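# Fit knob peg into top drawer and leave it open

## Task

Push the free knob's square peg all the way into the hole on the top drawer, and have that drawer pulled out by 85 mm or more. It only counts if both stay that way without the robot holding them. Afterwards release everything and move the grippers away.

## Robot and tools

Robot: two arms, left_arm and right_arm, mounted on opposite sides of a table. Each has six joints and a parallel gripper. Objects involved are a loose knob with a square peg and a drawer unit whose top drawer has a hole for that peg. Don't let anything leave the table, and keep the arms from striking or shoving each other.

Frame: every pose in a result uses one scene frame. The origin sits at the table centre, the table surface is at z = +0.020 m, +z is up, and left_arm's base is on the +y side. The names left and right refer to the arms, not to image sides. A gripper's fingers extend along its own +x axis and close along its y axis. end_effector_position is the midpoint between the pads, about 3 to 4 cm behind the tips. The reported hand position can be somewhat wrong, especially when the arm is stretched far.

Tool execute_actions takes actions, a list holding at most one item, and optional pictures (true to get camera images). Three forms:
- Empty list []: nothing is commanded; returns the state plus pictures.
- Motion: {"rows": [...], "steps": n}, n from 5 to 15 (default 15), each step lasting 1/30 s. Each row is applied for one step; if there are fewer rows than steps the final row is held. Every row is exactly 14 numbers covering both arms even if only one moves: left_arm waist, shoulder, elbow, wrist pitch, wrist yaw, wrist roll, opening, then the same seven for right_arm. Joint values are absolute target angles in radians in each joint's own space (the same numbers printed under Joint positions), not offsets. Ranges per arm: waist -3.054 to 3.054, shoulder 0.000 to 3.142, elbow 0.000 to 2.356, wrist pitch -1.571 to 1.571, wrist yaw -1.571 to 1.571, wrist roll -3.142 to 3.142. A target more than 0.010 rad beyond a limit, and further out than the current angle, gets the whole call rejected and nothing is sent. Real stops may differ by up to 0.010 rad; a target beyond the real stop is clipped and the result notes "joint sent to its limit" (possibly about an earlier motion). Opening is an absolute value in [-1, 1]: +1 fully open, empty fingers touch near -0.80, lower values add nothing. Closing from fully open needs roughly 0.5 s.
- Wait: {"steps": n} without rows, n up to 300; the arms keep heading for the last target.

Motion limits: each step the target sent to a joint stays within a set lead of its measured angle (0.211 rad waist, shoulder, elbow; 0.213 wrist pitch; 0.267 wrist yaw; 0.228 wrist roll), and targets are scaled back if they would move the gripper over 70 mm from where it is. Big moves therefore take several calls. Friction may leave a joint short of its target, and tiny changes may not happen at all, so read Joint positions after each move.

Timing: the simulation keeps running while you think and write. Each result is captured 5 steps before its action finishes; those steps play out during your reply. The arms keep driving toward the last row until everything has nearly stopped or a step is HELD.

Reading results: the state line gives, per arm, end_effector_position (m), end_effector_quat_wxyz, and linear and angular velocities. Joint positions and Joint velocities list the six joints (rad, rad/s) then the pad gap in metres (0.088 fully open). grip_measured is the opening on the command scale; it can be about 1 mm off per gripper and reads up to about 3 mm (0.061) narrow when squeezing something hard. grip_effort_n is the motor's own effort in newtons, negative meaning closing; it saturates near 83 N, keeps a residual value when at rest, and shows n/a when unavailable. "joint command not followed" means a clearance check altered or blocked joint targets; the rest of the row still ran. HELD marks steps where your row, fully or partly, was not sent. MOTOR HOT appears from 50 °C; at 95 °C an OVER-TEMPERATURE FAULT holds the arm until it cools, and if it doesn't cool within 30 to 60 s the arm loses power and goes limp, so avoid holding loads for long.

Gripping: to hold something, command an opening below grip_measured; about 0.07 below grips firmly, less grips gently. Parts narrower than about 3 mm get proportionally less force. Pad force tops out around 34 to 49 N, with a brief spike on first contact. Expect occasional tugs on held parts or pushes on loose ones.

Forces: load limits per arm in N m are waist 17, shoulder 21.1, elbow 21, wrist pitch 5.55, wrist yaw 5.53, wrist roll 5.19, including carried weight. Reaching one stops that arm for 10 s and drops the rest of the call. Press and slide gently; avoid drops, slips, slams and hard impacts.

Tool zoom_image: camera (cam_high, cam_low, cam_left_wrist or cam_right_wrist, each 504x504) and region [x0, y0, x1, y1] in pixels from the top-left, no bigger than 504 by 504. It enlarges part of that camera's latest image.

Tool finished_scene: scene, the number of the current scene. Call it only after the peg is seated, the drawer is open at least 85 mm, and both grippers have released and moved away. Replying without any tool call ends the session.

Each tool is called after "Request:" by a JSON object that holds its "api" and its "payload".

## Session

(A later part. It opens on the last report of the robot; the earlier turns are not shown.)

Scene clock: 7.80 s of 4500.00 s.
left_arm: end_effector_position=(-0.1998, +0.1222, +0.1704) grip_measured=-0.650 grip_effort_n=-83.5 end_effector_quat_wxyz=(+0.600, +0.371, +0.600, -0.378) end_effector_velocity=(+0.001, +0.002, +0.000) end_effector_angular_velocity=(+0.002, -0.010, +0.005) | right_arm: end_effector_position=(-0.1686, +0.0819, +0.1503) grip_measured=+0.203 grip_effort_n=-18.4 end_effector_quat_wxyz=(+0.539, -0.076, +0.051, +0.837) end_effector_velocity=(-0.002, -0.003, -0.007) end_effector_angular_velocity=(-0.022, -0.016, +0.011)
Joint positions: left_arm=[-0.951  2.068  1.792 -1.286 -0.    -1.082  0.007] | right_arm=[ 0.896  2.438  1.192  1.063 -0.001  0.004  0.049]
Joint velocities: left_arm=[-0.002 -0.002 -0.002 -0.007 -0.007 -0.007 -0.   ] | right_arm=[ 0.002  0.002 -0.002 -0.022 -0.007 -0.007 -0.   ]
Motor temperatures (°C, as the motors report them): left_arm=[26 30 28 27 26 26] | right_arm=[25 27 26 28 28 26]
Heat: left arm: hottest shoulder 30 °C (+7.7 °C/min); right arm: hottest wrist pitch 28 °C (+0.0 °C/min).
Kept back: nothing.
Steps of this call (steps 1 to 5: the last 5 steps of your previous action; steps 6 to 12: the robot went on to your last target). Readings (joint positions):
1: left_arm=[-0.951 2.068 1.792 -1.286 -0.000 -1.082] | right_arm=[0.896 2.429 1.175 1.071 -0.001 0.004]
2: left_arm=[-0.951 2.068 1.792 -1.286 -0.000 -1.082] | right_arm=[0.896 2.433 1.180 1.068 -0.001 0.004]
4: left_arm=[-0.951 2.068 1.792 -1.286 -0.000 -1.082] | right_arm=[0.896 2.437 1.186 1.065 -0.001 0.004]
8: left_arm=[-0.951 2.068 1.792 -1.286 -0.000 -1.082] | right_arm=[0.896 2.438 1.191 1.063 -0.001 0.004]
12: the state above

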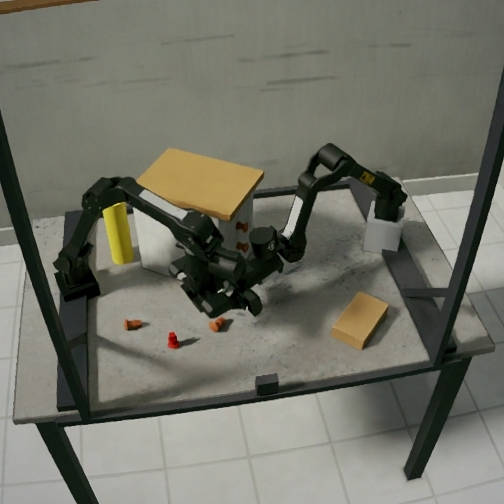

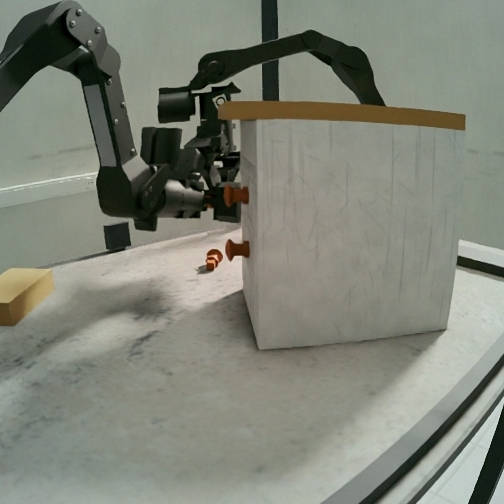

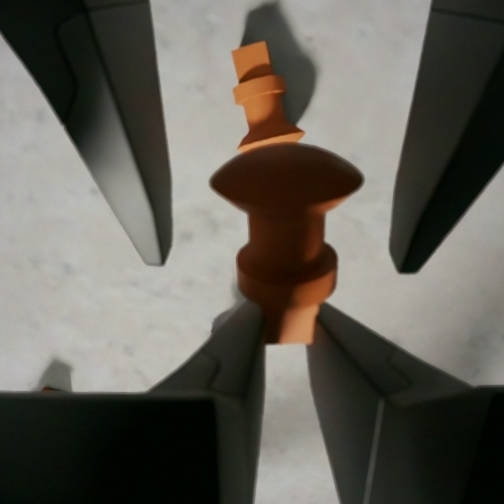

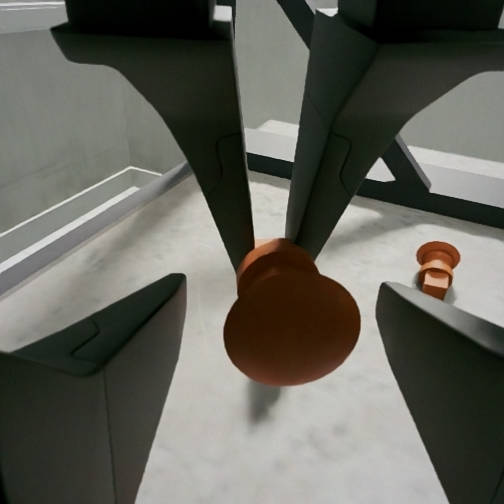

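Request:
{"api": "execute_actions", "payload": {"actions": [{"rows":[[-0.95,2.078,1.794,-1.287,0,-1.08,-0.72,0.894,2.455,1.2,1.06,0,0,-0.44]]}]}}

Request:
{"api": "execute_actions", "payload": {"actions": [{"rows":[[-0.95,2.078,1.794,-1.287,0,-1.08,0,0.894,2.455,1.2,1.06,0,0,-0.44]],"steps":10}]}}

Request:
{"api": "execute_actions", "payload": {"actions": [{"rows":[[-0.95,2.078,1.794,-1.287,0,-1.08,0,0.897,2.25,0.85,1.2,0,0,-0.44]],"steps":12}]}}

Request:
{"api": "execute_actions", "payload": {"actions": [{"rows":[[-1.1,1.5,1.2,-1.2,0,-1,0,1.15,1.92,0.55,1.38,0.5,0.06,-0.44]]}]}}

Request:
{"api": "execute_actions", "payload": {"actions": [{"rows":[[-1.1,1.5,1.2,-1.2,0,-1,0,1.15,1.92,0.55,1.38,1.3,0.06,-0.44]]}]}}

Request:
{"api": "execute_actions", "payload": {"actions": [{"steps":14}], "pictures": true}}

Scene clock: 8.40 s of 4500.00 s.
left_arm: end_effector_position=(-0.1999, +0.1225, +0.1704) grip_measured=-0.650 grip_effort_n=-83.5 end_effector_quat_wxyz=(+0.599, +0.372, +0.600, -0.377) end_effector_velocity=(-0.001, -0.001, +0.000) end_effector_angular_velocity=(-0.010, -0.002, +0.005) | right_arm: end_effector_position=(-0.1683, +0.0819, +0.1498) grip_measured=-0.366 grip_effort_n=-83.5 end_effector_quat_wxyz=(+0.540, -0.077, +0.052, +0.837) end_effector_velocity=(+0.003, +0.000, -0.004) end_effector_angular_velocity=(-0.008, -0.013, -0.008)
Joint positions: left_arm=[-0.951  2.068  1.792 -1.286  0.    -1.082  0.007] | right_arm=[ 0.896  2.439  1.192  1.062 -0.001  0.004  0.021]
Joint velocities: left_arm=[-0.002 -0.002 -0.002  0.007 -0.007 -0.007 -0.   ] | right_arm=[-0.002  0.002 -0.002 -0.007  0.007 -0.007 -0.   ]
Motor temperatures (°C, as the motors report them): left_arm=[26 31 28 27 26 26] | right_arm=[25 27 26 28 28 26]
Heat: left arm: hottest shoulder 31 °C (+14.3 °C/min); right arm: hottest wrist pitch 28 °C (+0.0 °C/min).
Steps of this call (steps 1 to 8: the robot went on to your last target; steps 9 to 18: the first 10 steps of this action). Readings (joint positions):
9: left_arm=[-0.951 2.068 1.792 -1.286 -0.000 -1.082] | right_arm=[0.896 2.438 1.192 1.062 -0.001 0.004]
10: left_arm=[-0.951 2.068 1.792 -1.286 -0.000 -1.082] | right_arm=[0.896 2.438 1.192 1.062 -0.001 0.004]
12: left_arm=[-0.951 2.068 1.792 -1.286 -0.000 -1.082] | right_arm=[0.896 2.438 1.192 1.062 -0.001 0.004]
16: left_arm=[-0.951 2.068 1.792 -1.286 0.000 -1.082] | right_arm=[0.896 2.439 1.192 1.062 -0.001 0.004]
18: the state above

Scene clock: 8.73 s of 4500.00 s.
left_arm: end_effector_position=(-0.1998, +0.1224, +0.1704) grip_measured=-0.147 grip_effort_n=4.4 end_effector_quat_wxyz=(+0.599, +0.371, +0.600, -0.377) end_effector_velocity=(+0.001, +0.002, +0.000) end_effector_angular_velocity=(+0.002, -0.010, +0.020) | right_arm: end_effector_position=(-0.1684, +0.0820, +0.1499) grip_measured=-0.366 grip_effort_n=-83.5 end_effector_quat_wxyz=(+0.540, -0.076, +0.052, +0.837) end_effector_velocity=(+0.003, +0.000, -0.003) end_effector_angular_velocity=(+0.000, -0.006, +0.001)
Joint positions: left_arm=[-0.951  2.068  1.792 -1.286  0.001 -1.082  0.032] | right_arm=[ 0.896  2.439  1.192  1.062 -0.001  0.004  0.021]
Joint velocities: left_arm=[-0.002 -0.002 -0.002 -0.007 -0.007 -0.022  0.098] | right_arm=[-0.007  0.007 -0.002  0.007 -0.007 -0.007 -0.   ]
Motor temperatures (°C, as the motors report them): left_arm=[26 31 28 27 26 26] | right_arm=[25 27 27 28 28 26]
Heat: left arm: hottest shoulder 31 °C (+13.7 °C/min); right arm: hottest wrist pitch 28 °C (+0.0 °C/min).
Steps of this call (steps 1 to 5: the last 5 steps of your previous action; steps 6 to 10: the first 5 steps of this action). Readings (joint positions):
6: left_arm=[-0.951 2.068 1.792 -1.286 0.001 -1.082] | right_arm=[0.896 2.439 1.192 1.062 -0.001 0.004]
7: left_arm=[-0.951 2.068 1.792 -1.286 0.001 -1.082] | right_arm=[0.896 2.439 1.192 1.062 -0.001 0.004]
9: left_arm=[-0.951 2.068 1.792 -1.286 0.001 -1.082] | right_arm=[0.896 2.439 1.192 1.062 -0.001 0.004]
10: the state above

Scene clock: 9.13 s of 4500.00 s.
left_arm: end_effector_position=(-0.1998, +0.1224, +0.1704) grip_measured=-0.003 grip_effort_n=12.3 end_effector_quat_wxyz=(+0.599, +0.371, +0.600, -0.377) end_effector_velocity=(+0.001, +0.001, +0.002) end_effector_angular_velocity=(+0.006, +0.004, -0.005) | right_arm: end_effector_position=(-0.1436, +0.0274, +0.1680) grip_measured=-0.366 grip_effort_n=-83.5 end_effector_quat_wxyz=(+0.540, -0.075, +0.051, +0.837) end_effector_velocity=(+0.046, -0.106, -0.094) end_effector_angular_velocity=(-0.299, -0.139, +0.020)
Joint positions: left_arm=[-0.951  2.068  1.792 -1.286  0.001 -1.082  0.039] | right_arm=[ 0.896  2.264  0.893  1.19  -0.001  0.004  0.021]
Joint velocities: left_arm=[ 0.002 -0.002  0.002 -0.007  0.007  0.007  0.   ] | right_arm=[-0.002 -0.095 -0.462  0.037 -0.022 -0.007  0.   ]
Motor temperatures (°C, as the motors report them): left_arm=[26 31 28 27 26 26] | right_arm=[25 27 27 28 28 26]
Heat: left arm: hottest shoulder 31 °C (+13.1 °C/min); right arm: hottest wrist pitch 28 °C (+0.0 °C/min).
Steps of this call (steps 1 to 5: the last 5 steps of your previous action; steps 6 to 12: the first 7 steps of this action). Readings (joint positions):
6: left_arm=[-0.951 2.068 1.792 -1.286 0.001 -1.082] | right_arm=[0.896 2.418 1.163 1.080 -0.001 0.004]
7: left_arm=[-0.951 2.068 1.792 -1.286 0.001 -1.082] | right_arm=[0.896 2.383 1.098 1.117 -0.001 0.004]
9: left_arm=[-0.951 2.068 1.792 -1.286 0.001 -1.082] | right_arm=[0.896 2.313 0.978 1.170 -0.001 0.004]
12: the state above

Scene clock: 9.63 s of 4500.00 s.
left_arm: end_effector_position=(-0.1646, +0.2458, +0.2021) grip_measured=-0.002 grip_effort_n=12.3 end_effector_quat_wxyz=(+0.548, +0.413, +0.556, -0.469) end_effector_velocity=(+0.172, +0.114, +0.046) end_effector_angular_velocity=(-0.169, +0.097, +0.131) | right_arm: end_effector_position=(-0.1468, -0.0636, +0.2567) grip_measured=-0.366 grip_effort_n=-83.5 end_effector_quat_wxyz=(+0.629, +0.027, +0.018, +0.777) end_effector_velocity=(+0.080, -0.011, +0.043) end_effector_angular_velocity=(+0.050, +0.075, -0.385)
Joint positions: left_arm=[-1.106  1.546  1.266 -1.211  0.003 -1.006  0.039] | right_arm=[1.148 1.933 0.575 1.378 0.469 0.053 0.021]
Joint velocities: left_arm=[ 0.12  -0.93  -0.735 -0.007 -0.051 -0.007 -0.   ] | right_arm=[-0.012 -0.208 -0.125 -0.007  0.374  0.022 -0.   ]
Motor temperatures (°C, as the motors report them): left_arm=[26 31 28 27 26 26] | right_arm=[25 27 27 28 28 26]
Heat: left arm: hottest shoulder 31 °C (+12.5 °C/min); right arm: hottest wrist pitch 28 °C (+0.0 °C/min).
Steps of this call (steps 1 to 5: the last 5 steps of your previous action; steps 6 to 15: the first 10 steps of this action). Readings (joint positions):
6: left_arm=[-0.958 2.039 1.758 -1.251 -0.007 -1.065] | right_arm=[0.907 2.248 0.837 1.213 0.044 0.008]
7: left_arm=[-0.981 1.995 1.696 -1.229 -0.010 -1.044] | right_arm=[0.937 2.220 0.793 1.248 0.108 0.018]
9: left_arm=[-1.051 1.887 1.569 -1.225 -0.001 -1.022] | right_arm=[1.026 2.136 0.698 1.305 0.227 0.033]
13: left_arm=[-1.114 1.635 1.341 -1.206 0.006 -1.007] | right_arm=[1.145 1.962 0.584 1.372 0.432 0.050]
15: the state above

Scene clock: 10.13 s of 4500.00 s.
left_arm: end_effector_position=(-0.1551, +0.2533, +0.1977) grip_measured=-0.002 grip_effort_n=12.3 end_effector_quat_wxyz=(+0.549, +0.414, +0.556, -0.466) end_effector_velocity=(+0.002, +0.001, -0.000) end_effector_angular_velocity=(+0.000, -0.010, +0.005) | right_arm: end_effector_position=(-0.0367, -0.0851, +0.2515) grip_measured=-0.366 grip_effort_n=-83.5 end_effector_quat_wxyz=(+0.868, +0.026, +0.014, +0.496) end_effector_velocity=(+0.138, -0.076, -0.002) end_effector_angular_velocity=(-0.008, +0.001, -1.011)
Joint positions: left_arm=[-1.101  1.506  1.21  -1.202  0.002 -1.003  0.039] | right_arm=[1.15  1.929 0.555 1.378 1.212 0.055 0.021]
Joint velocities: left_arm=[-0.002 -0.002 -0.002 -0.007 -0.007 -0.007 -0.   ] | right_arm=[-0.022 -0.007 -0.012 -0.007  0.989  0.007 -0.   ]
Motor temperatures (°C, as the motors report them): left_arm=[26 31 28 27 26 26] | right_arm=[25 27 27 28 28 26]
Heat: left arm: hottest shoulder 31 °C (+11.8 °C/min); right arm: hottest wrist pitch 28 °C (+0.0 °C/min).
Steps of this call (steps 1 to 5: the last 5 steps of your previous action; steps 6 to 15: the first 10 steps of this action). Readings (joint positions):
6: left_arm=[-1.101 1.506 1.214 -1.202 0.002 -1.003] | right_arm=[1.152 1.929 0.557 1.378 0.545 0.055]
7: left_arm=[-1.101 1.506 1.212 -1.202 0.002 -1.003] | right_arm=[1.154 1.929 0.557 1.378 0.630 0.055]
9: left_arm=[-1.101 1.506 1.211 -1.202 0.002 -1.003] | right_arm=[1.153 1.929 0.556 1.378 0.789 0.055]
13: left_arm=[-1.101 1.506 1.211 -1.202 0.002 -1.003] | right_arm=[1.151 1.929 0.556 1.378 1.104 0.055]
15: the state above

Scene clock: 10.60 s of 4500.00 s.
left_arm: end_effector_position=(-0.1551, +0.2533, +0.1977) grip_measured=-0.002 grip_effort_n=12.3 end_effector_quat_wxyz=(+0.549, +0.414, +0.556, -0.466) end_effector_velocity=(+0.002, +0.001, -0.000) end_effector_angular_velocity=(-0.000, -0.011, -0.009) | right_arm: end_effector_position=(-0.0259, -0.0920, +0.2515) grip_measured=-0.366 grip_effort_n=-83.5 end_effector_quat_wxyz=(+0.888, +0.026, +0.013, +0.458) end_effector_velocity=(+0.003, +0.000, +0.000) end_effector_angular_velocity=(-0.006, -0.007, -0.015)
Joint positions: left_arm=[-1.101  1.506  1.21  -1.202  0.002 -1.003  0.039] | right_arm=[1.149 1.929 0.555 1.378 1.297 0.055 0.021]
Joint velocities: left_arm=[-0.002 -0.002 -0.002 -0.007 -0.007  0.007 -0.   ] | right_arm=[-0.007 -0.002  0.002 -0.007  0.007 -0.007  0.   ]
Motor temperatures (°C, as the motors report them): left_arm=[26 31 28 27 26 26] | right_arm=[25 28 27 28 28 26]
Heat: left arm: hottest shoulder 31 °C (+11.3 °C/min); right arm: hottest shoulder 28 °C (+0.0 °C/min).
Kept back: nothing.
Steps of this call (steps 1 to 5: the last 5 steps of your previous action; steps 6 to 14: the robot went on to your last target). Readings (joint positions):
1: left_arm=[-1.101 1.506 1.210 -1.202 0.002 -1.003] | right_arm=[1.149 1.929 0.555 1.378 1.240 0.055]
2: left_arm=[-1.101 1.506 1.210 -1.202 0.002 -1.003] | right_arm=[1.149 1.929 0.555 1.378 1.258 0.055]
4: left_arm=[-1.101 1.506 1.210 -1.202 0.002 -1.003] | right_arm=[1.149 1.929 0.555 1.378 1.279 0.055]
8: left_arm=[-1.101 1.506 1.210 -1.202 0.002 -1.003] | right_arm=[1.149 1.929 0.555 1.378 1.293 0.055]
14: the state above

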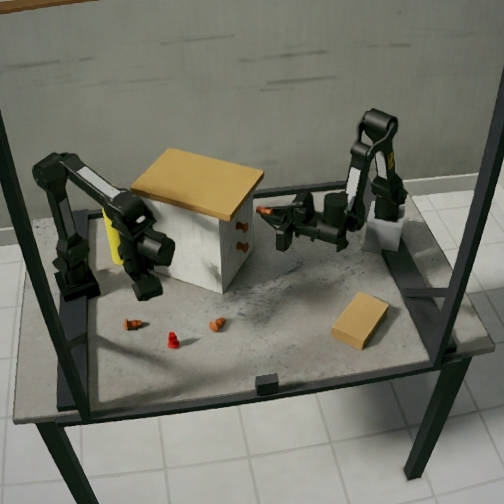

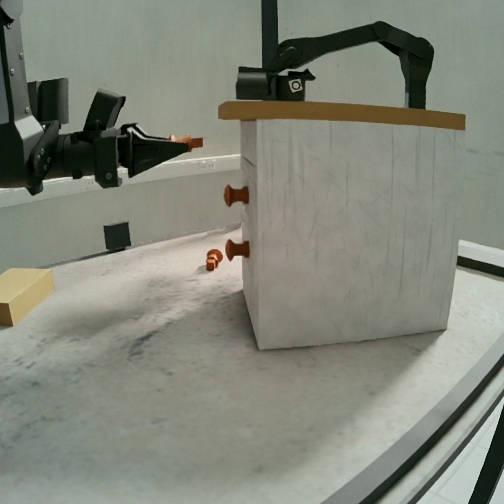

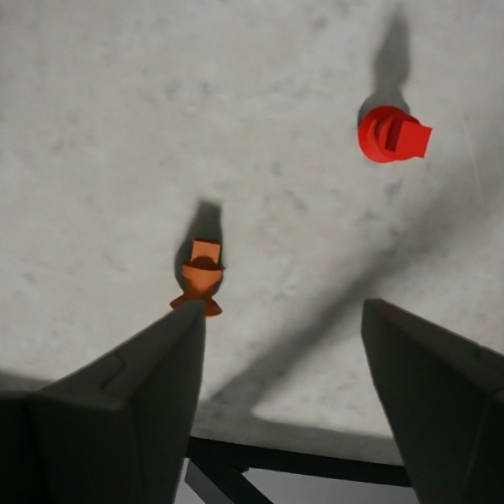

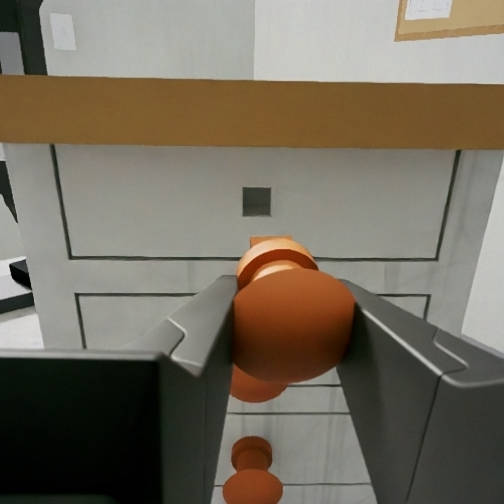

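Request:
{"api": "execute_actions", "payload": {"actions": [{"rows":[[-1.1,1.5,1.2,-1.2,0,-1,0,1.022,1.957,0.624,1.329,1.17,0.06,-0.44]]}]}}

Request:
{"api": "execute_actions", "payload": {"actions": [{"steps":12}], "pictures": true}}

Request:
{"api": "zoom_image", "payload": {"camera": "cam_low", "region": [180, 110, 280, 210]}}

Scene clock: 11.13 s of 4500.00 s.
left_arm: end_effector_position=(-0.1551, +0.2533, +0.1977) grip_measured=-0.002 grip_effort_n=12.8 end_effector_quat_wxyz=(+0.549, +0.414, +0.556, -0.466) end_effector_velocity=(+0.004, +0.004, +0.001) end_effector_angular_velocity=(+0.007, -0.017, +0.005) | right_arm: end_effector_position=(-0.0034, -0.0597, +0.2549) grip_measured=-0.366 grip_effort_n=-83.5 end_effector_quat_wxyz=(+0.889, +0.026, +0.013, +0.457) end_effector_velocity=(-0.004, +0.004, -0.006) end_effector_angular_velocity=(-0.023, -0.018, +0.034)
Joint positions: left_arm=[-1.101  1.506  1.21  -1.202  0.002 -1.003  0.039] | right_arm=[1.024 1.945 0.615 1.332 1.176 0.055 0.021]
Joint velocities: left_arm=[-0.002 -0.007 -0.002 -0.022 -0.007 -0.007 -0.   ] | right_arm=[-0.002  0.017  0.002 -0.007 -0.037 -0.007 -0.   ]
Motor temperatures (°C, as the motors report them): left_arm=[26 31 28 27 26 26] | right_arm=[25 28 27 28 28 26]
Heat: left arm: hottest shoulder 31 °C (+10.8 °C/min); right arm: hottest shoulder 28 °C (+0.0 °C/min).
Steps of this call (steps 1 to 6: the robot went on to your last target; steps 7 to 16: the first 10 steps of this action). Readings (joint positions):
7: left_arm=[-1.101 1.506 1.210 -1.202 0.002 -1.003] | right_arm=[1.139 1.930 0.561 1.372 1.274 0.055]
8: left_arm=[-1.101 1.506 1.210 -1.202 0.002 -1.003] | right_arm=[1.108 1.934 0.576 1.356 1.238 0.055]
10: left_arm=[-1.101 1.506 1.210 -1.202 0.002 -1.003] | right_arm=[1.053 1.941 0.603 1.343 1.202 0.055]
14: left_arm=[-1.101 1.506 1.210 -1.202 0.002 -1.003] | right_arm=[1.024 1.943 0.615 1.334 1.180 0.055]
16: the state above

Scene clock: 11.53 s of 4500.00 s.
left_arm: end_effector_position=(-0.1551, +0.2533, +0.1977) grip_measured=-0.002 grip_effort_n=12.3 end_effector_quat_wxyz=(+0.549, +0.414, +0.556, -0.466) end_effector_velocity=(-0.000, -0.001, +0.000) end_effector_angular_velocity=(-0.009, +0.001, +0.020) | right_arm: end_effector_position=(-0.0039, -0.0593, +0.2550) grip_measured=-0.366 grip_effort_n=-83.5 end_effector_quat_wxyz=(+0.889, +0.026, +0.013, +0.458) end_effector_velocity=(+0.002, -0.001, -0.001) end_effector_angular_velocity=(-0.019, -0.022, -0.010)
Joint positions: left_arm=[-1.101  1.506  1.21  -1.202  0.002 -1.003  0.039] | right_arm=[1.024 1.945 0.616 1.331 1.173 0.055 0.021]
Joint velocities: left_arm=[-0.002 -0.002 -0.002  0.007 -0.007 -0.022 -0.   ] | right_arm=[-0.002 -0.002 -0.002 -0.007  0.007 -0.022  0.   ]
Motor temperatures (°C, as the motors report them): left_arm=[26 31 28 27 26 26] | right_arm=[25 28 27 28 28 26]
Heat: left arm: hottest shoulder 31 °C (+10.4 °C/min); right arm: hottest shoulder 28 °C (+0.0 °C/min).
Kept back: nothing.
Steps of this call (steps 1 to 5: the last 5 steps of your previous action; steps 6 to 12: the robot went on to your last target). Readings (joint positions):
1: left_arm=[-1.101 1.506 1.210 -1.202 0.002 -1.003] | right_arm=[1.024 1.945 0.615 1.332 1.175 0.055]
2: left_arm=[-1.101 1.506 1.210 -1.202 0.002 -1.003] | right_arm=[1.024 1.945 0.615 1.332 1.174 0.055]
4: left_arm=[-1.101 1.506 1.210 -1.202 0.002 -1.003] | right_arm=[1.024 1.945 0.616 1.331 1.173 0.055]
8: left_arm=[-1.101 1.506 1.210 -1.202 0.002 -1.003] | right_arm=[1.024 1.945 0.616 1.331 1.173 0.055]
12: the state above

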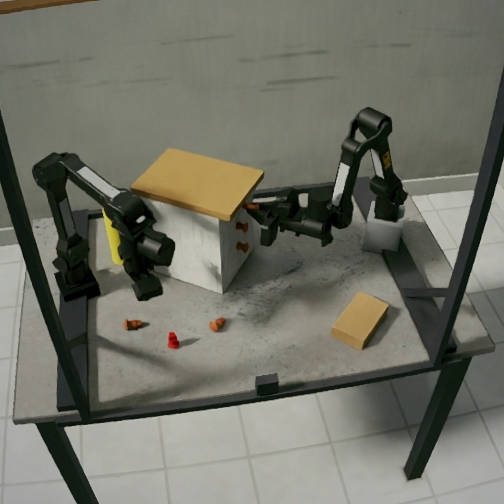

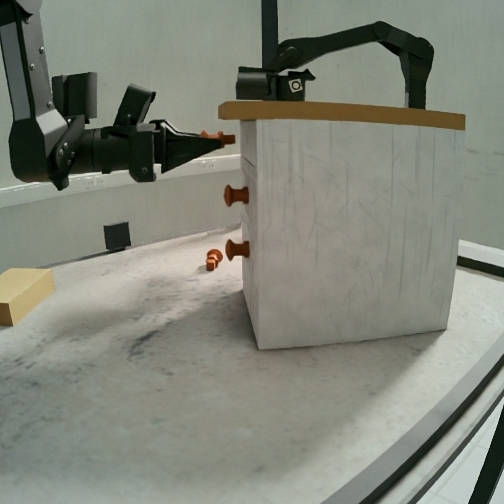

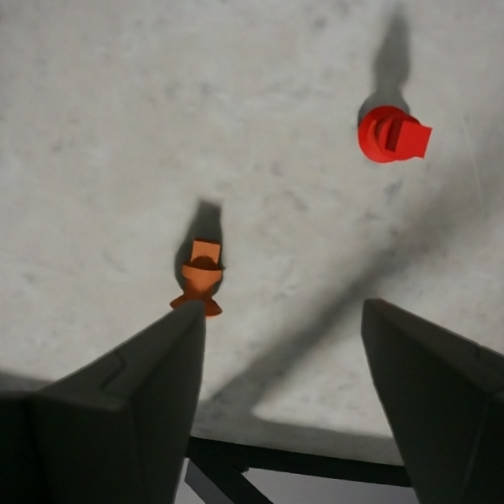

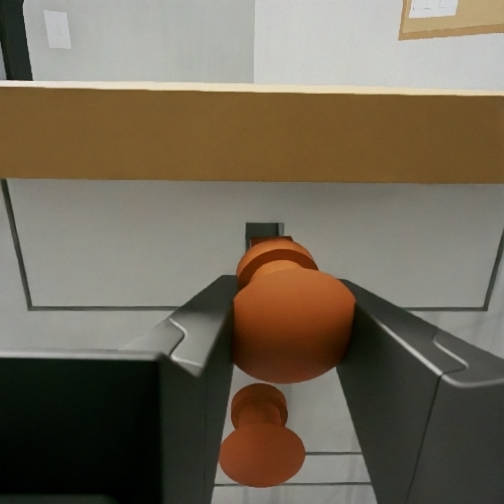

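Region (180, 110, 280, 210) of cam_low's 504x504 image, scaled by 5.040, with more detail than that image has.

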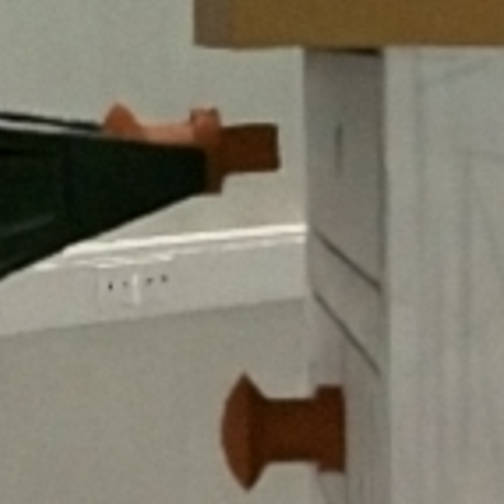

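Request:
{"api": "execute_actions", "payload": {"actions": [{"rows":[[-1.1,1.5,1.2,-1.2,0,-1,0,0.99,1.974,0.647,1.323,1.138,0.06,-0.44]]}]}}

Request:
{"api": "execute_actions", "payload": {"actions": [{"steps":8}], "pictures": true}}

Request:
{"api": "zoom_image", "payload": {"camera": "cam_low", "region": [200, 115, 270, 165]}}

Request:
{"api": "zoom_image", "payload": {"camera": "cam_right_wrist", "region": [210, 190, 330, 280]}}

Scene clock: 12.17 s of 4500.00 s.
left_arm: end_effector_position=(-0.1551, +0.2533, +0.1977) grip_measured=-0.002 grip_effort_n=12.8 end_effector_quat_wxyz=(+0.549, +0.414, +0.556, -0.466) end_effector_velocity=(-0.001, +0.004, -0.000) end_effector_angular_velocity=(+0.011, +0.000, -0.001) | right_arm: end_effector_position=(+0.0016, -0.0497, +0.2541) grip_measured=-0.366 grip_effort_n=-83.5 end_effector_quat_wxyz=(+0.889, +0.026, +0.013, +0.458) end_effector_velocity=(-0.004, +0.002, -0.001) end_effector_angular_velocity=(-0.019, -0.015, +0.024)
Joint positions: left_arm=[-1.101  1.506  1.21  -1.202  0.002 -1.003  0.039] | right_arm=[0.993 1.962 0.639 1.325 1.142 0.055 0.021]
Joint velocities: left_arm=[-0.007 -0.002 -0.002 -0.007  0.007 -0.007 -0.   ] | right_arm=[ 0.002 -0.002  0.002 -0.022 -0.022 -0.007  0.   ]
Motor temperatures (°C, as the motors report them): left_arm=[26 31 28 27 26 26] | right_arm=[25 28 27 28 28 26]
Heat: left arm: hottest shoulder 31 °C (+9.9 °C/min); right arm: hottest shoulder 28 °C (+0.0 °C/min).
Steps of this call (steps 1 to 9: the robot went on to your last target; steps 10 to 19: the first 10 steps of this action). Readings (joint positions):
10: left_arm=[-1.101 1.506 1.210 -1.202 0.002 -1.003] | right_arm=[1.022 1.948 0.619 1.331 1.167 0.055]
11: left_arm=[-1.101 1.506 1.210 -1.202 0.002 -1.003] | right_arm=[1.014 1.952 0.625 1.329 1.157 0.055]
13: left_arm=[-1.101 1.506 1.210 -1.202 0.002 -1.003] | right_arm=[1.000 1.959 0.635 1.326 1.148 0.055]
17: left_arm=[-1.101 1.506 1.210 -1.202 0.002 -1.003] | right_arm=[0.993 1.962 0.638 1.326 1.143 0.055]
19: the state above

Scene clock: 12.43 s of 4500.00 s.
left_arm: end_effector_position=(-0.1551, +0.2533, +0.1977) grip_measured=-0.002 grip_effort_n=12.3 end_effector_quat_wxyz=(+0.549, +0.414, +0.556, -0.466) end_effector_velocity=(-0.000, -0.001, +0.000) end_effector_angular_velocity=(-0.011, -0.000, -0.009) | right_arm: end_effector_position=(+0.0015, -0.0496, +0.2539) grip_measured=-0.366 grip_effort_n=-83.5 end_effector_quat_wxyz=(+0.889, +0.026, +0.013, +0.458) end_effector_velocity=(-0.001, -0.000, +0.001) end_effector_angular_velocity=(-0.006, -0.007, +0.010)
Joint positions: left_arm=[-1.101  1.506  1.21  -1.202  0.002 -1.003  0.039] | right_arm=[0.993 1.962 0.639 1.325 1.141 0.055 0.021]
Joint velocities: left_arm=[-0.002 -0.002 -0.002  0.007 -0.007  0.007 -0.   ] | right_arm=[ 0.002 -0.007 -0.002 -0.007 -0.007 -0.007 -0.   ]
Motor temperatures (°C, as the motors report them): left_arm=[26 31 28 27 26 26] | right_arm=[25 28 27 28 28 26]
Heat: left arm: hottest shoulder 31 °C (+9.7 °C/min); right arm: hottest shoulder 28 °C (+0.0 °C/min).
Kept back: nothing.
Steps of this call (steps 1 to 5: the last 5 steps of your previous action; steps 6 to 8: the robot went on to your last target). Readings (joint positions):
1: left_arm=[-1.101 1.506 1.210 -1.202 0.002 -1.003] | right_arm=[0.993 1.962 0.639 1.325 1.141 0.055]
2: left_arm=[-1.101 1.506 1.210 -1.202 0.002 -1.003] | right_arm=[0.993 1.962 0.639 1.325 1.141 0.055]
4: left_arm=[-1.101 1.506 1.210 -1.202 0.002 -1.003] | right_arm=[0.993 1.962 0.639 1.325 1.141 0.055]
8: the state above

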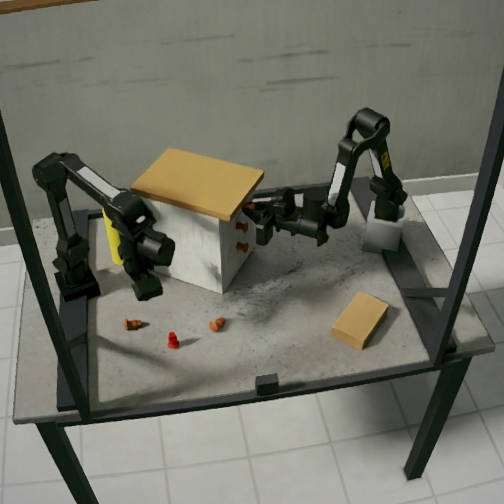

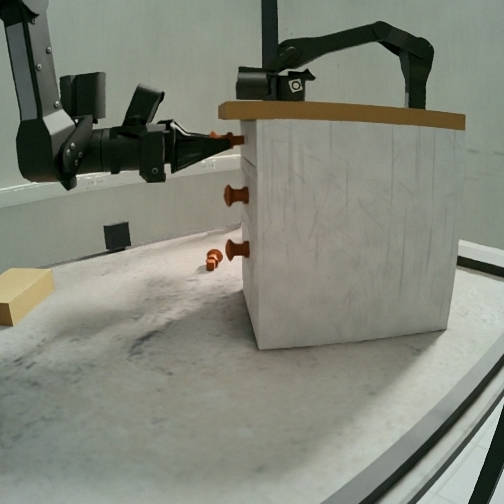

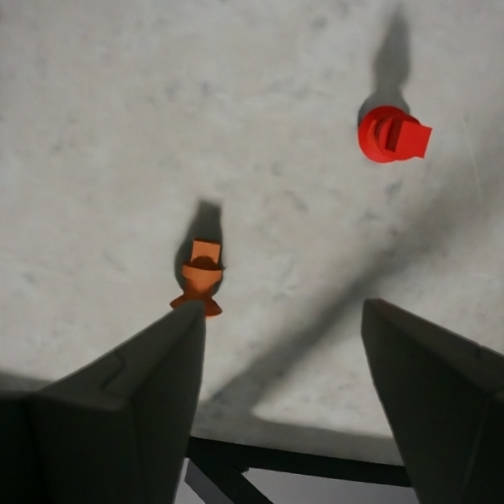

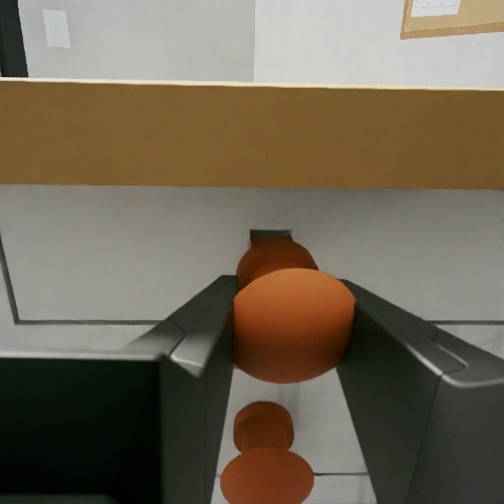

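Region (200, 115, 270, 165) of cam_low's 504x504 image, scaled by 7.200, with more detail than that image has; it fills the top 360 rows of this view, and the rest is white.

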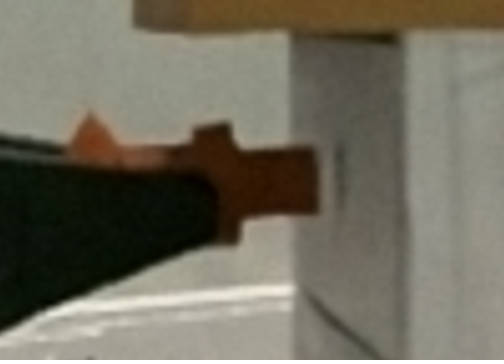

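Region (210, 190, 330, 280) of cam_right_wrist's 504x504 image, scaled by 4.200, with more detail than that image has; it fills the top 378 rows of this view, and the rest is white.

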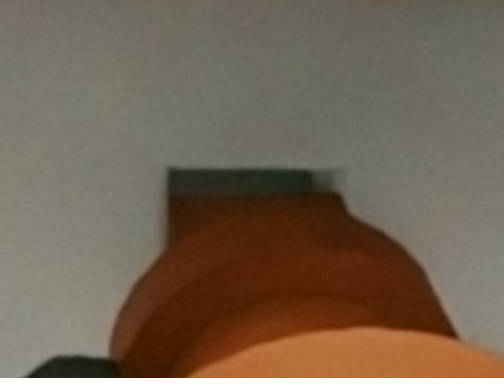

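Advance ~9 mm, biased slightly right.

Request:
{"api": "execute_actions", "payload": {"actions": [{"rows":[[-1.1,1.5,1.2,-1.2,0,-1,0,0.962,1.98,0.66,1.316,1.112,0.06,-0.44]]}]}}

Request:
{"api": "execute_actions", "payload": {"actions": [{"steps":6}], "pictures": true}}

Request:
{"api": "zoom_image", "payload": {"camera": "cam_low", "region": [200, 115, 270, 165]}}

Request:
{"api": "zoom_image", "payload": {"camera": "cam_right_wrist", "region": [210, 190, 330, 280]}}

Scene clock: 13.03 s of 4500.00 s.
left_arm: end_effector_position=(-0.1551, +0.2533, +0.1977) grip_measured=-0.002 grip_effort_n=12.3 end_effector_quat_wxyz=(+0.549, +0.414, +0.556, -0.466) end_effector_velocity=(+0.002, +0.001, -0.000) end_effector_angular_velocity=(+0.000, -0.010, +0.005) | right_arm: end_effector_position=(+0.0067, -0.0432, +0.2541) grip_measured=-0.366 grip_effort_n=-83.5 end_effector_quat_wxyz=(+0.888, +0.025, +0.013, +0.458) end_effector_velocity=(+0.003, -0.000, -0.002) end_effector_angular_velocity=(-0.015, -0.012, -0.000)
Joint positions: left_arm=[-1.101  1.506  1.21  -1.202  0.002 -1.003  0.039] | right_arm=[0.968 1.968 0.652 1.318 1.115 0.055 0.021]
Joint velocities: left_arm=[-0.002 -0.002 -0.002 -0.007 -0.007 -0.007 -0.   ] | right_arm=[-0.007 -0.002 -0.007 -0.007 -0.007 -0.007 -0.   ]
Motor temperatures (°C, as the motors report them): left_arm=[26 32 28 27 26 26] | right_arm=[25 28 27 28 28 26]
Heat: left arm: hottest shoulder 32 °C (+13.8 °C/min); right arm: hottest shoulder 28 °C (+0.0 °C/min).
Steps of this call (steps 1 to 8: the robot went on to your last target; steps 9 to 18: the first 10 steps of this action). Readings (joint positions):
9: left_arm=[-1.101 1.506 1.210 -1.202 0.002 -1.003] | right_arm=[0.990 1.963 0.640 1.324 1.136 0.055]
10: left_arm=[-1.101 1.506 1.210 -1.202 0.002 -1.003] | right_arm=[0.984 1.965 0.644 1.322 1.128 0.055]
12: left_arm=[-1.101 1.506 1.210 -1.202 0.002 -1.003] | right_arm=[0.971 1.967 0.650 1.320 1.119 0.055]
16: left_arm=[-1.101 1.506 1.210 -1.202 0.002 -1.003] | right_arm=[0.968 1.968 0.652 1.319 1.115 0.055]
18: the state above

Scene clock: 13.23 s of 4500.00 s.
left_arm: end_effector_position=(-0.1551, +0.2533, +0.1977) grip_measured=-0.002 grip_effort_n=12.3 end_effector_quat_wxyz=(+0.549, +0.414, +0.556, -0.466) end_effector_velocity=(+0.000, +0.003, -0.000) end_effector_angular_velocity=(+0.010, -0.000, -0.010) | right_arm: end_effector_position=(+0.0068, -0.0431, +0.2541) grip_measured=-0.366 grip_effort_n=-83.5 end_effector_quat_wxyz=(+0.888, +0.025, +0.013, +0.459) end_effector_velocity=(+0.000, +0.000, -0.003) end_effector_angular_velocity=(-0.024, -0.016, +0.005)
Joint positions: left_arm=[-1.101  1.506  1.21  -1.202  0.002 -1.003  0.039] | right_arm=[0.967 1.968 0.652 1.318 1.114 0.055 0.021]
Joint velocities: left_arm=[-0.002 -0.002 -0.002 -0.007  0.007  0.007  0.   ] | right_arm=[-0.002 -0.002 -0.002 -0.022 -0.007 -0.007  0.   ]
Motor temperatures (°C, as the motors report them): left_arm=[26 32 28 27 26 26] | right_arm=[25 28 27 28 28 26]
Heat: left arm: hottest shoulder 32 °C (+13.6 °C/min); right arm: hottest shoulder 28 °C (+0.0 °C/min).
Kept back: nothing.
Steps of this call (steps 1 to 5: the last 5 steps of your previous action; step 6: the robot went on to your last target). Readings (joint positions):
1: left_arm=[-1.101 1.506 1.210 -1.202 0.002 -1.003] | right_arm=[0.967 1.968 0.652 1.318 1.114 0.055]
2: left_arm=[-1.101 1.506 1.210 -1.202 0.002 -1.003] | right_arm=[0.967 1.968 0.652 1.318 1.114 0.055]
4: left_arm=[-1.101 1.506 1.210 -1.202 0.002 -1.003] | right_arm=[0.967 1.968 0.652 1.318 1.114 0.055]
6: the state above

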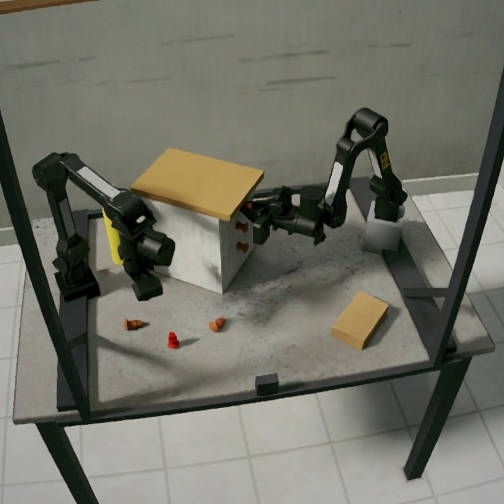

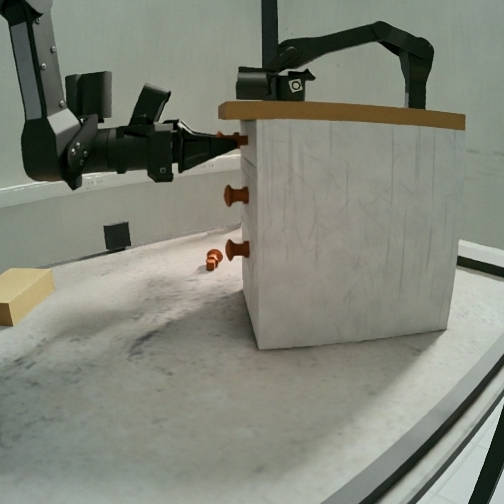

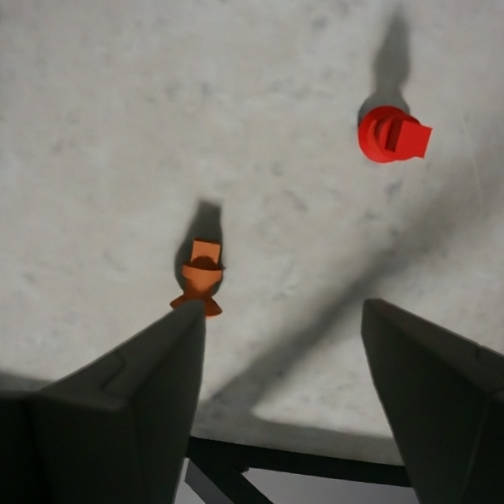

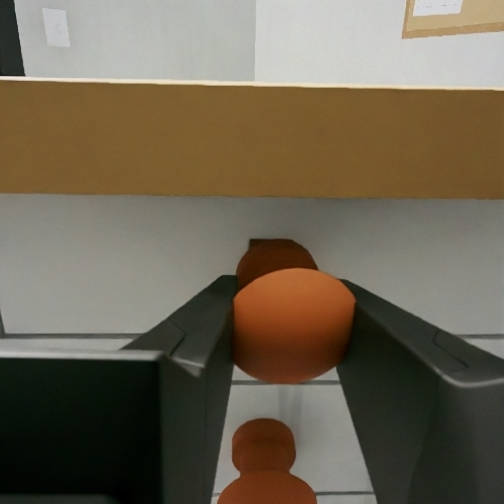

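Region (200, 115, 270, 165) of cam_low's 504x504 image, scaled by 7.200, with more detail than that image has; it fills the top 360 rows of this view, and the rest is white.

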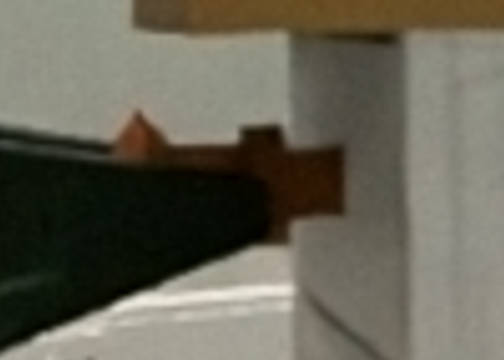

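Region (210, 190, 330, 280) of cam_right_wrist's 504x504 image, scaled by 4.200, with more detail than that image has; it fills the top 378 rows of this view, and the rest is white.

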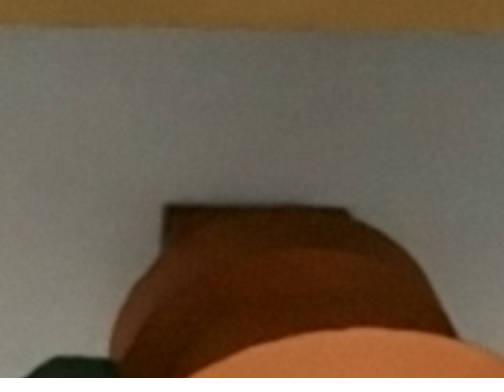

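Request:
{"api": "execute_actions", "payload": {"actions": [{"rows":[[-1.1,1.5,1.2,-1.2,0,-1,0,0.915,1.993,0.702,1.3,1.078,0.06,-0.44]]}], "pictures": true}}

Request:
{"api": "zoom_image", "payload": {"camera": "cam_low", "region": [180, 110, 280, 210]}}

Scene clock: 13.70 s of 4500.00 s.
left_arm: end_effector_position=(-0.1551, +0.2533, +0.1977) grip_measured=-0.002 grip_effort_n=12.3 end_effector_quat_wxyz=(+0.549, +0.414, +0.556, -0.466) end_effector_velocity=(+0.002, +0.001, -0.000) end_effector_angular_velocity=(+0.000, -0.010, +0.005) | right_arm: end_effector_position=(+0.0119, -0.0335, +0.2554) grip_measured=-0.366 grip_effort_n=-83.5 end_effector_quat_wxyz=(+0.889, +0.027, +0.013, +0.457) end_effector_velocity=(-0.000, +0.001, +0.001) end_effector_angular_velocity=(-0.006, -0.007, +0.005)
Joint positions: left_arm=[-1.101  1.506  1.21  -1.202  0.002 -1.003  0.039] | right_arm=[0.939 1.98  0.681 1.303 1.09  0.056 0.021]
Joint velocities: left_arm=[-0.002 -0.002 -0.002 -0.007 -0.007 -0.007  0.   ] | right_arm=[-0.002 -0.002  0.002 -0.007 -0.007 -0.007 -0.   ]
Motor temperatures (°C, as the motors report them): left_arm=[26 32 29 27 26 26] | right_arm=[25 28 27 28 28 26]
Heat: left arm: hottest shoulder 32 °C (+13.1 °C/min); right arm: hottest shoulder 28 °C (+0.0 °C/min).
Steps of this call (steps 1 to 4: the robot went on to your last target; steps 5 to 14: the first 10 steps of this action). Readings (joint positions):
5: left_arm=[-1.101 1.506 1.210 -1.202 0.002 -1.003] | right_arm=[0.963 1.970 0.657 1.315 1.109 0.056]
6: left_arm=[-1.101 1.506 1.210 -1.202 0.002 -1.003] | right_arm=[0.952 1.974 0.666 1.310 1.101 0.056]
8: left_arm=[-1.101 1.506 1.210 -1.202 0.002 -1.003] | right_arm=[0.939 1.979 0.680 1.304 1.089 0.056]
12: left_arm=[-1.101 1.506 1.210 -1.202 0.002 -1.003] | right_arm=[0.939 1.980 0.681 1.304 1.090 0.056]
14: the state above

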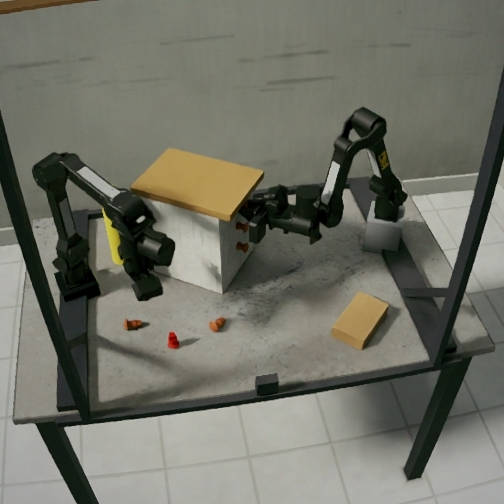

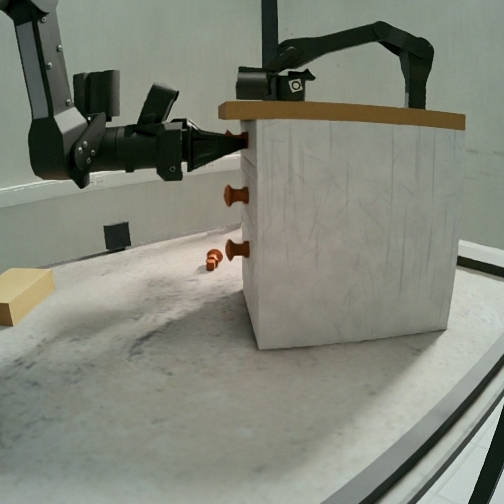

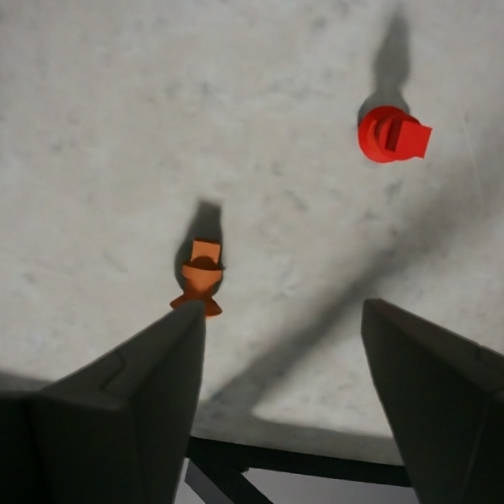

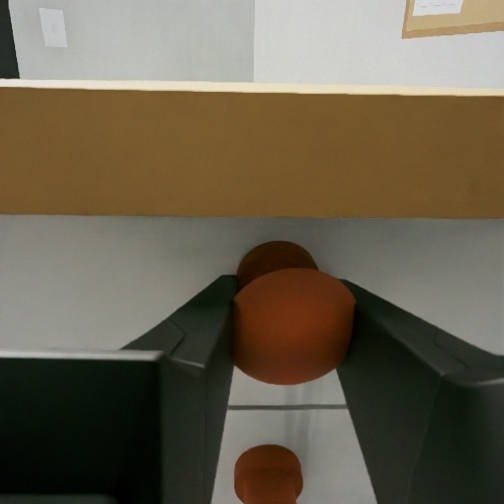

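Region (180, 110, 280, 210) of cam_low's 504x504 image, scaled by 5.040, with more detail than that image has.

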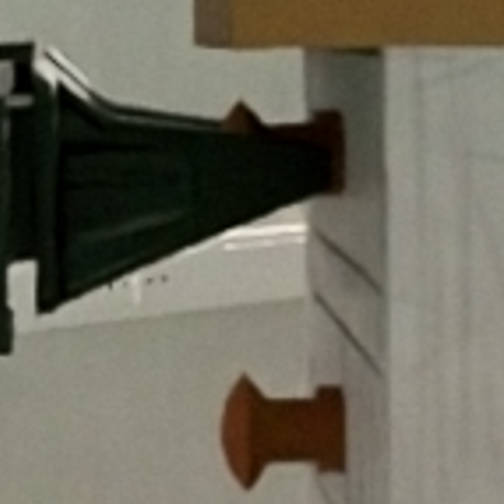

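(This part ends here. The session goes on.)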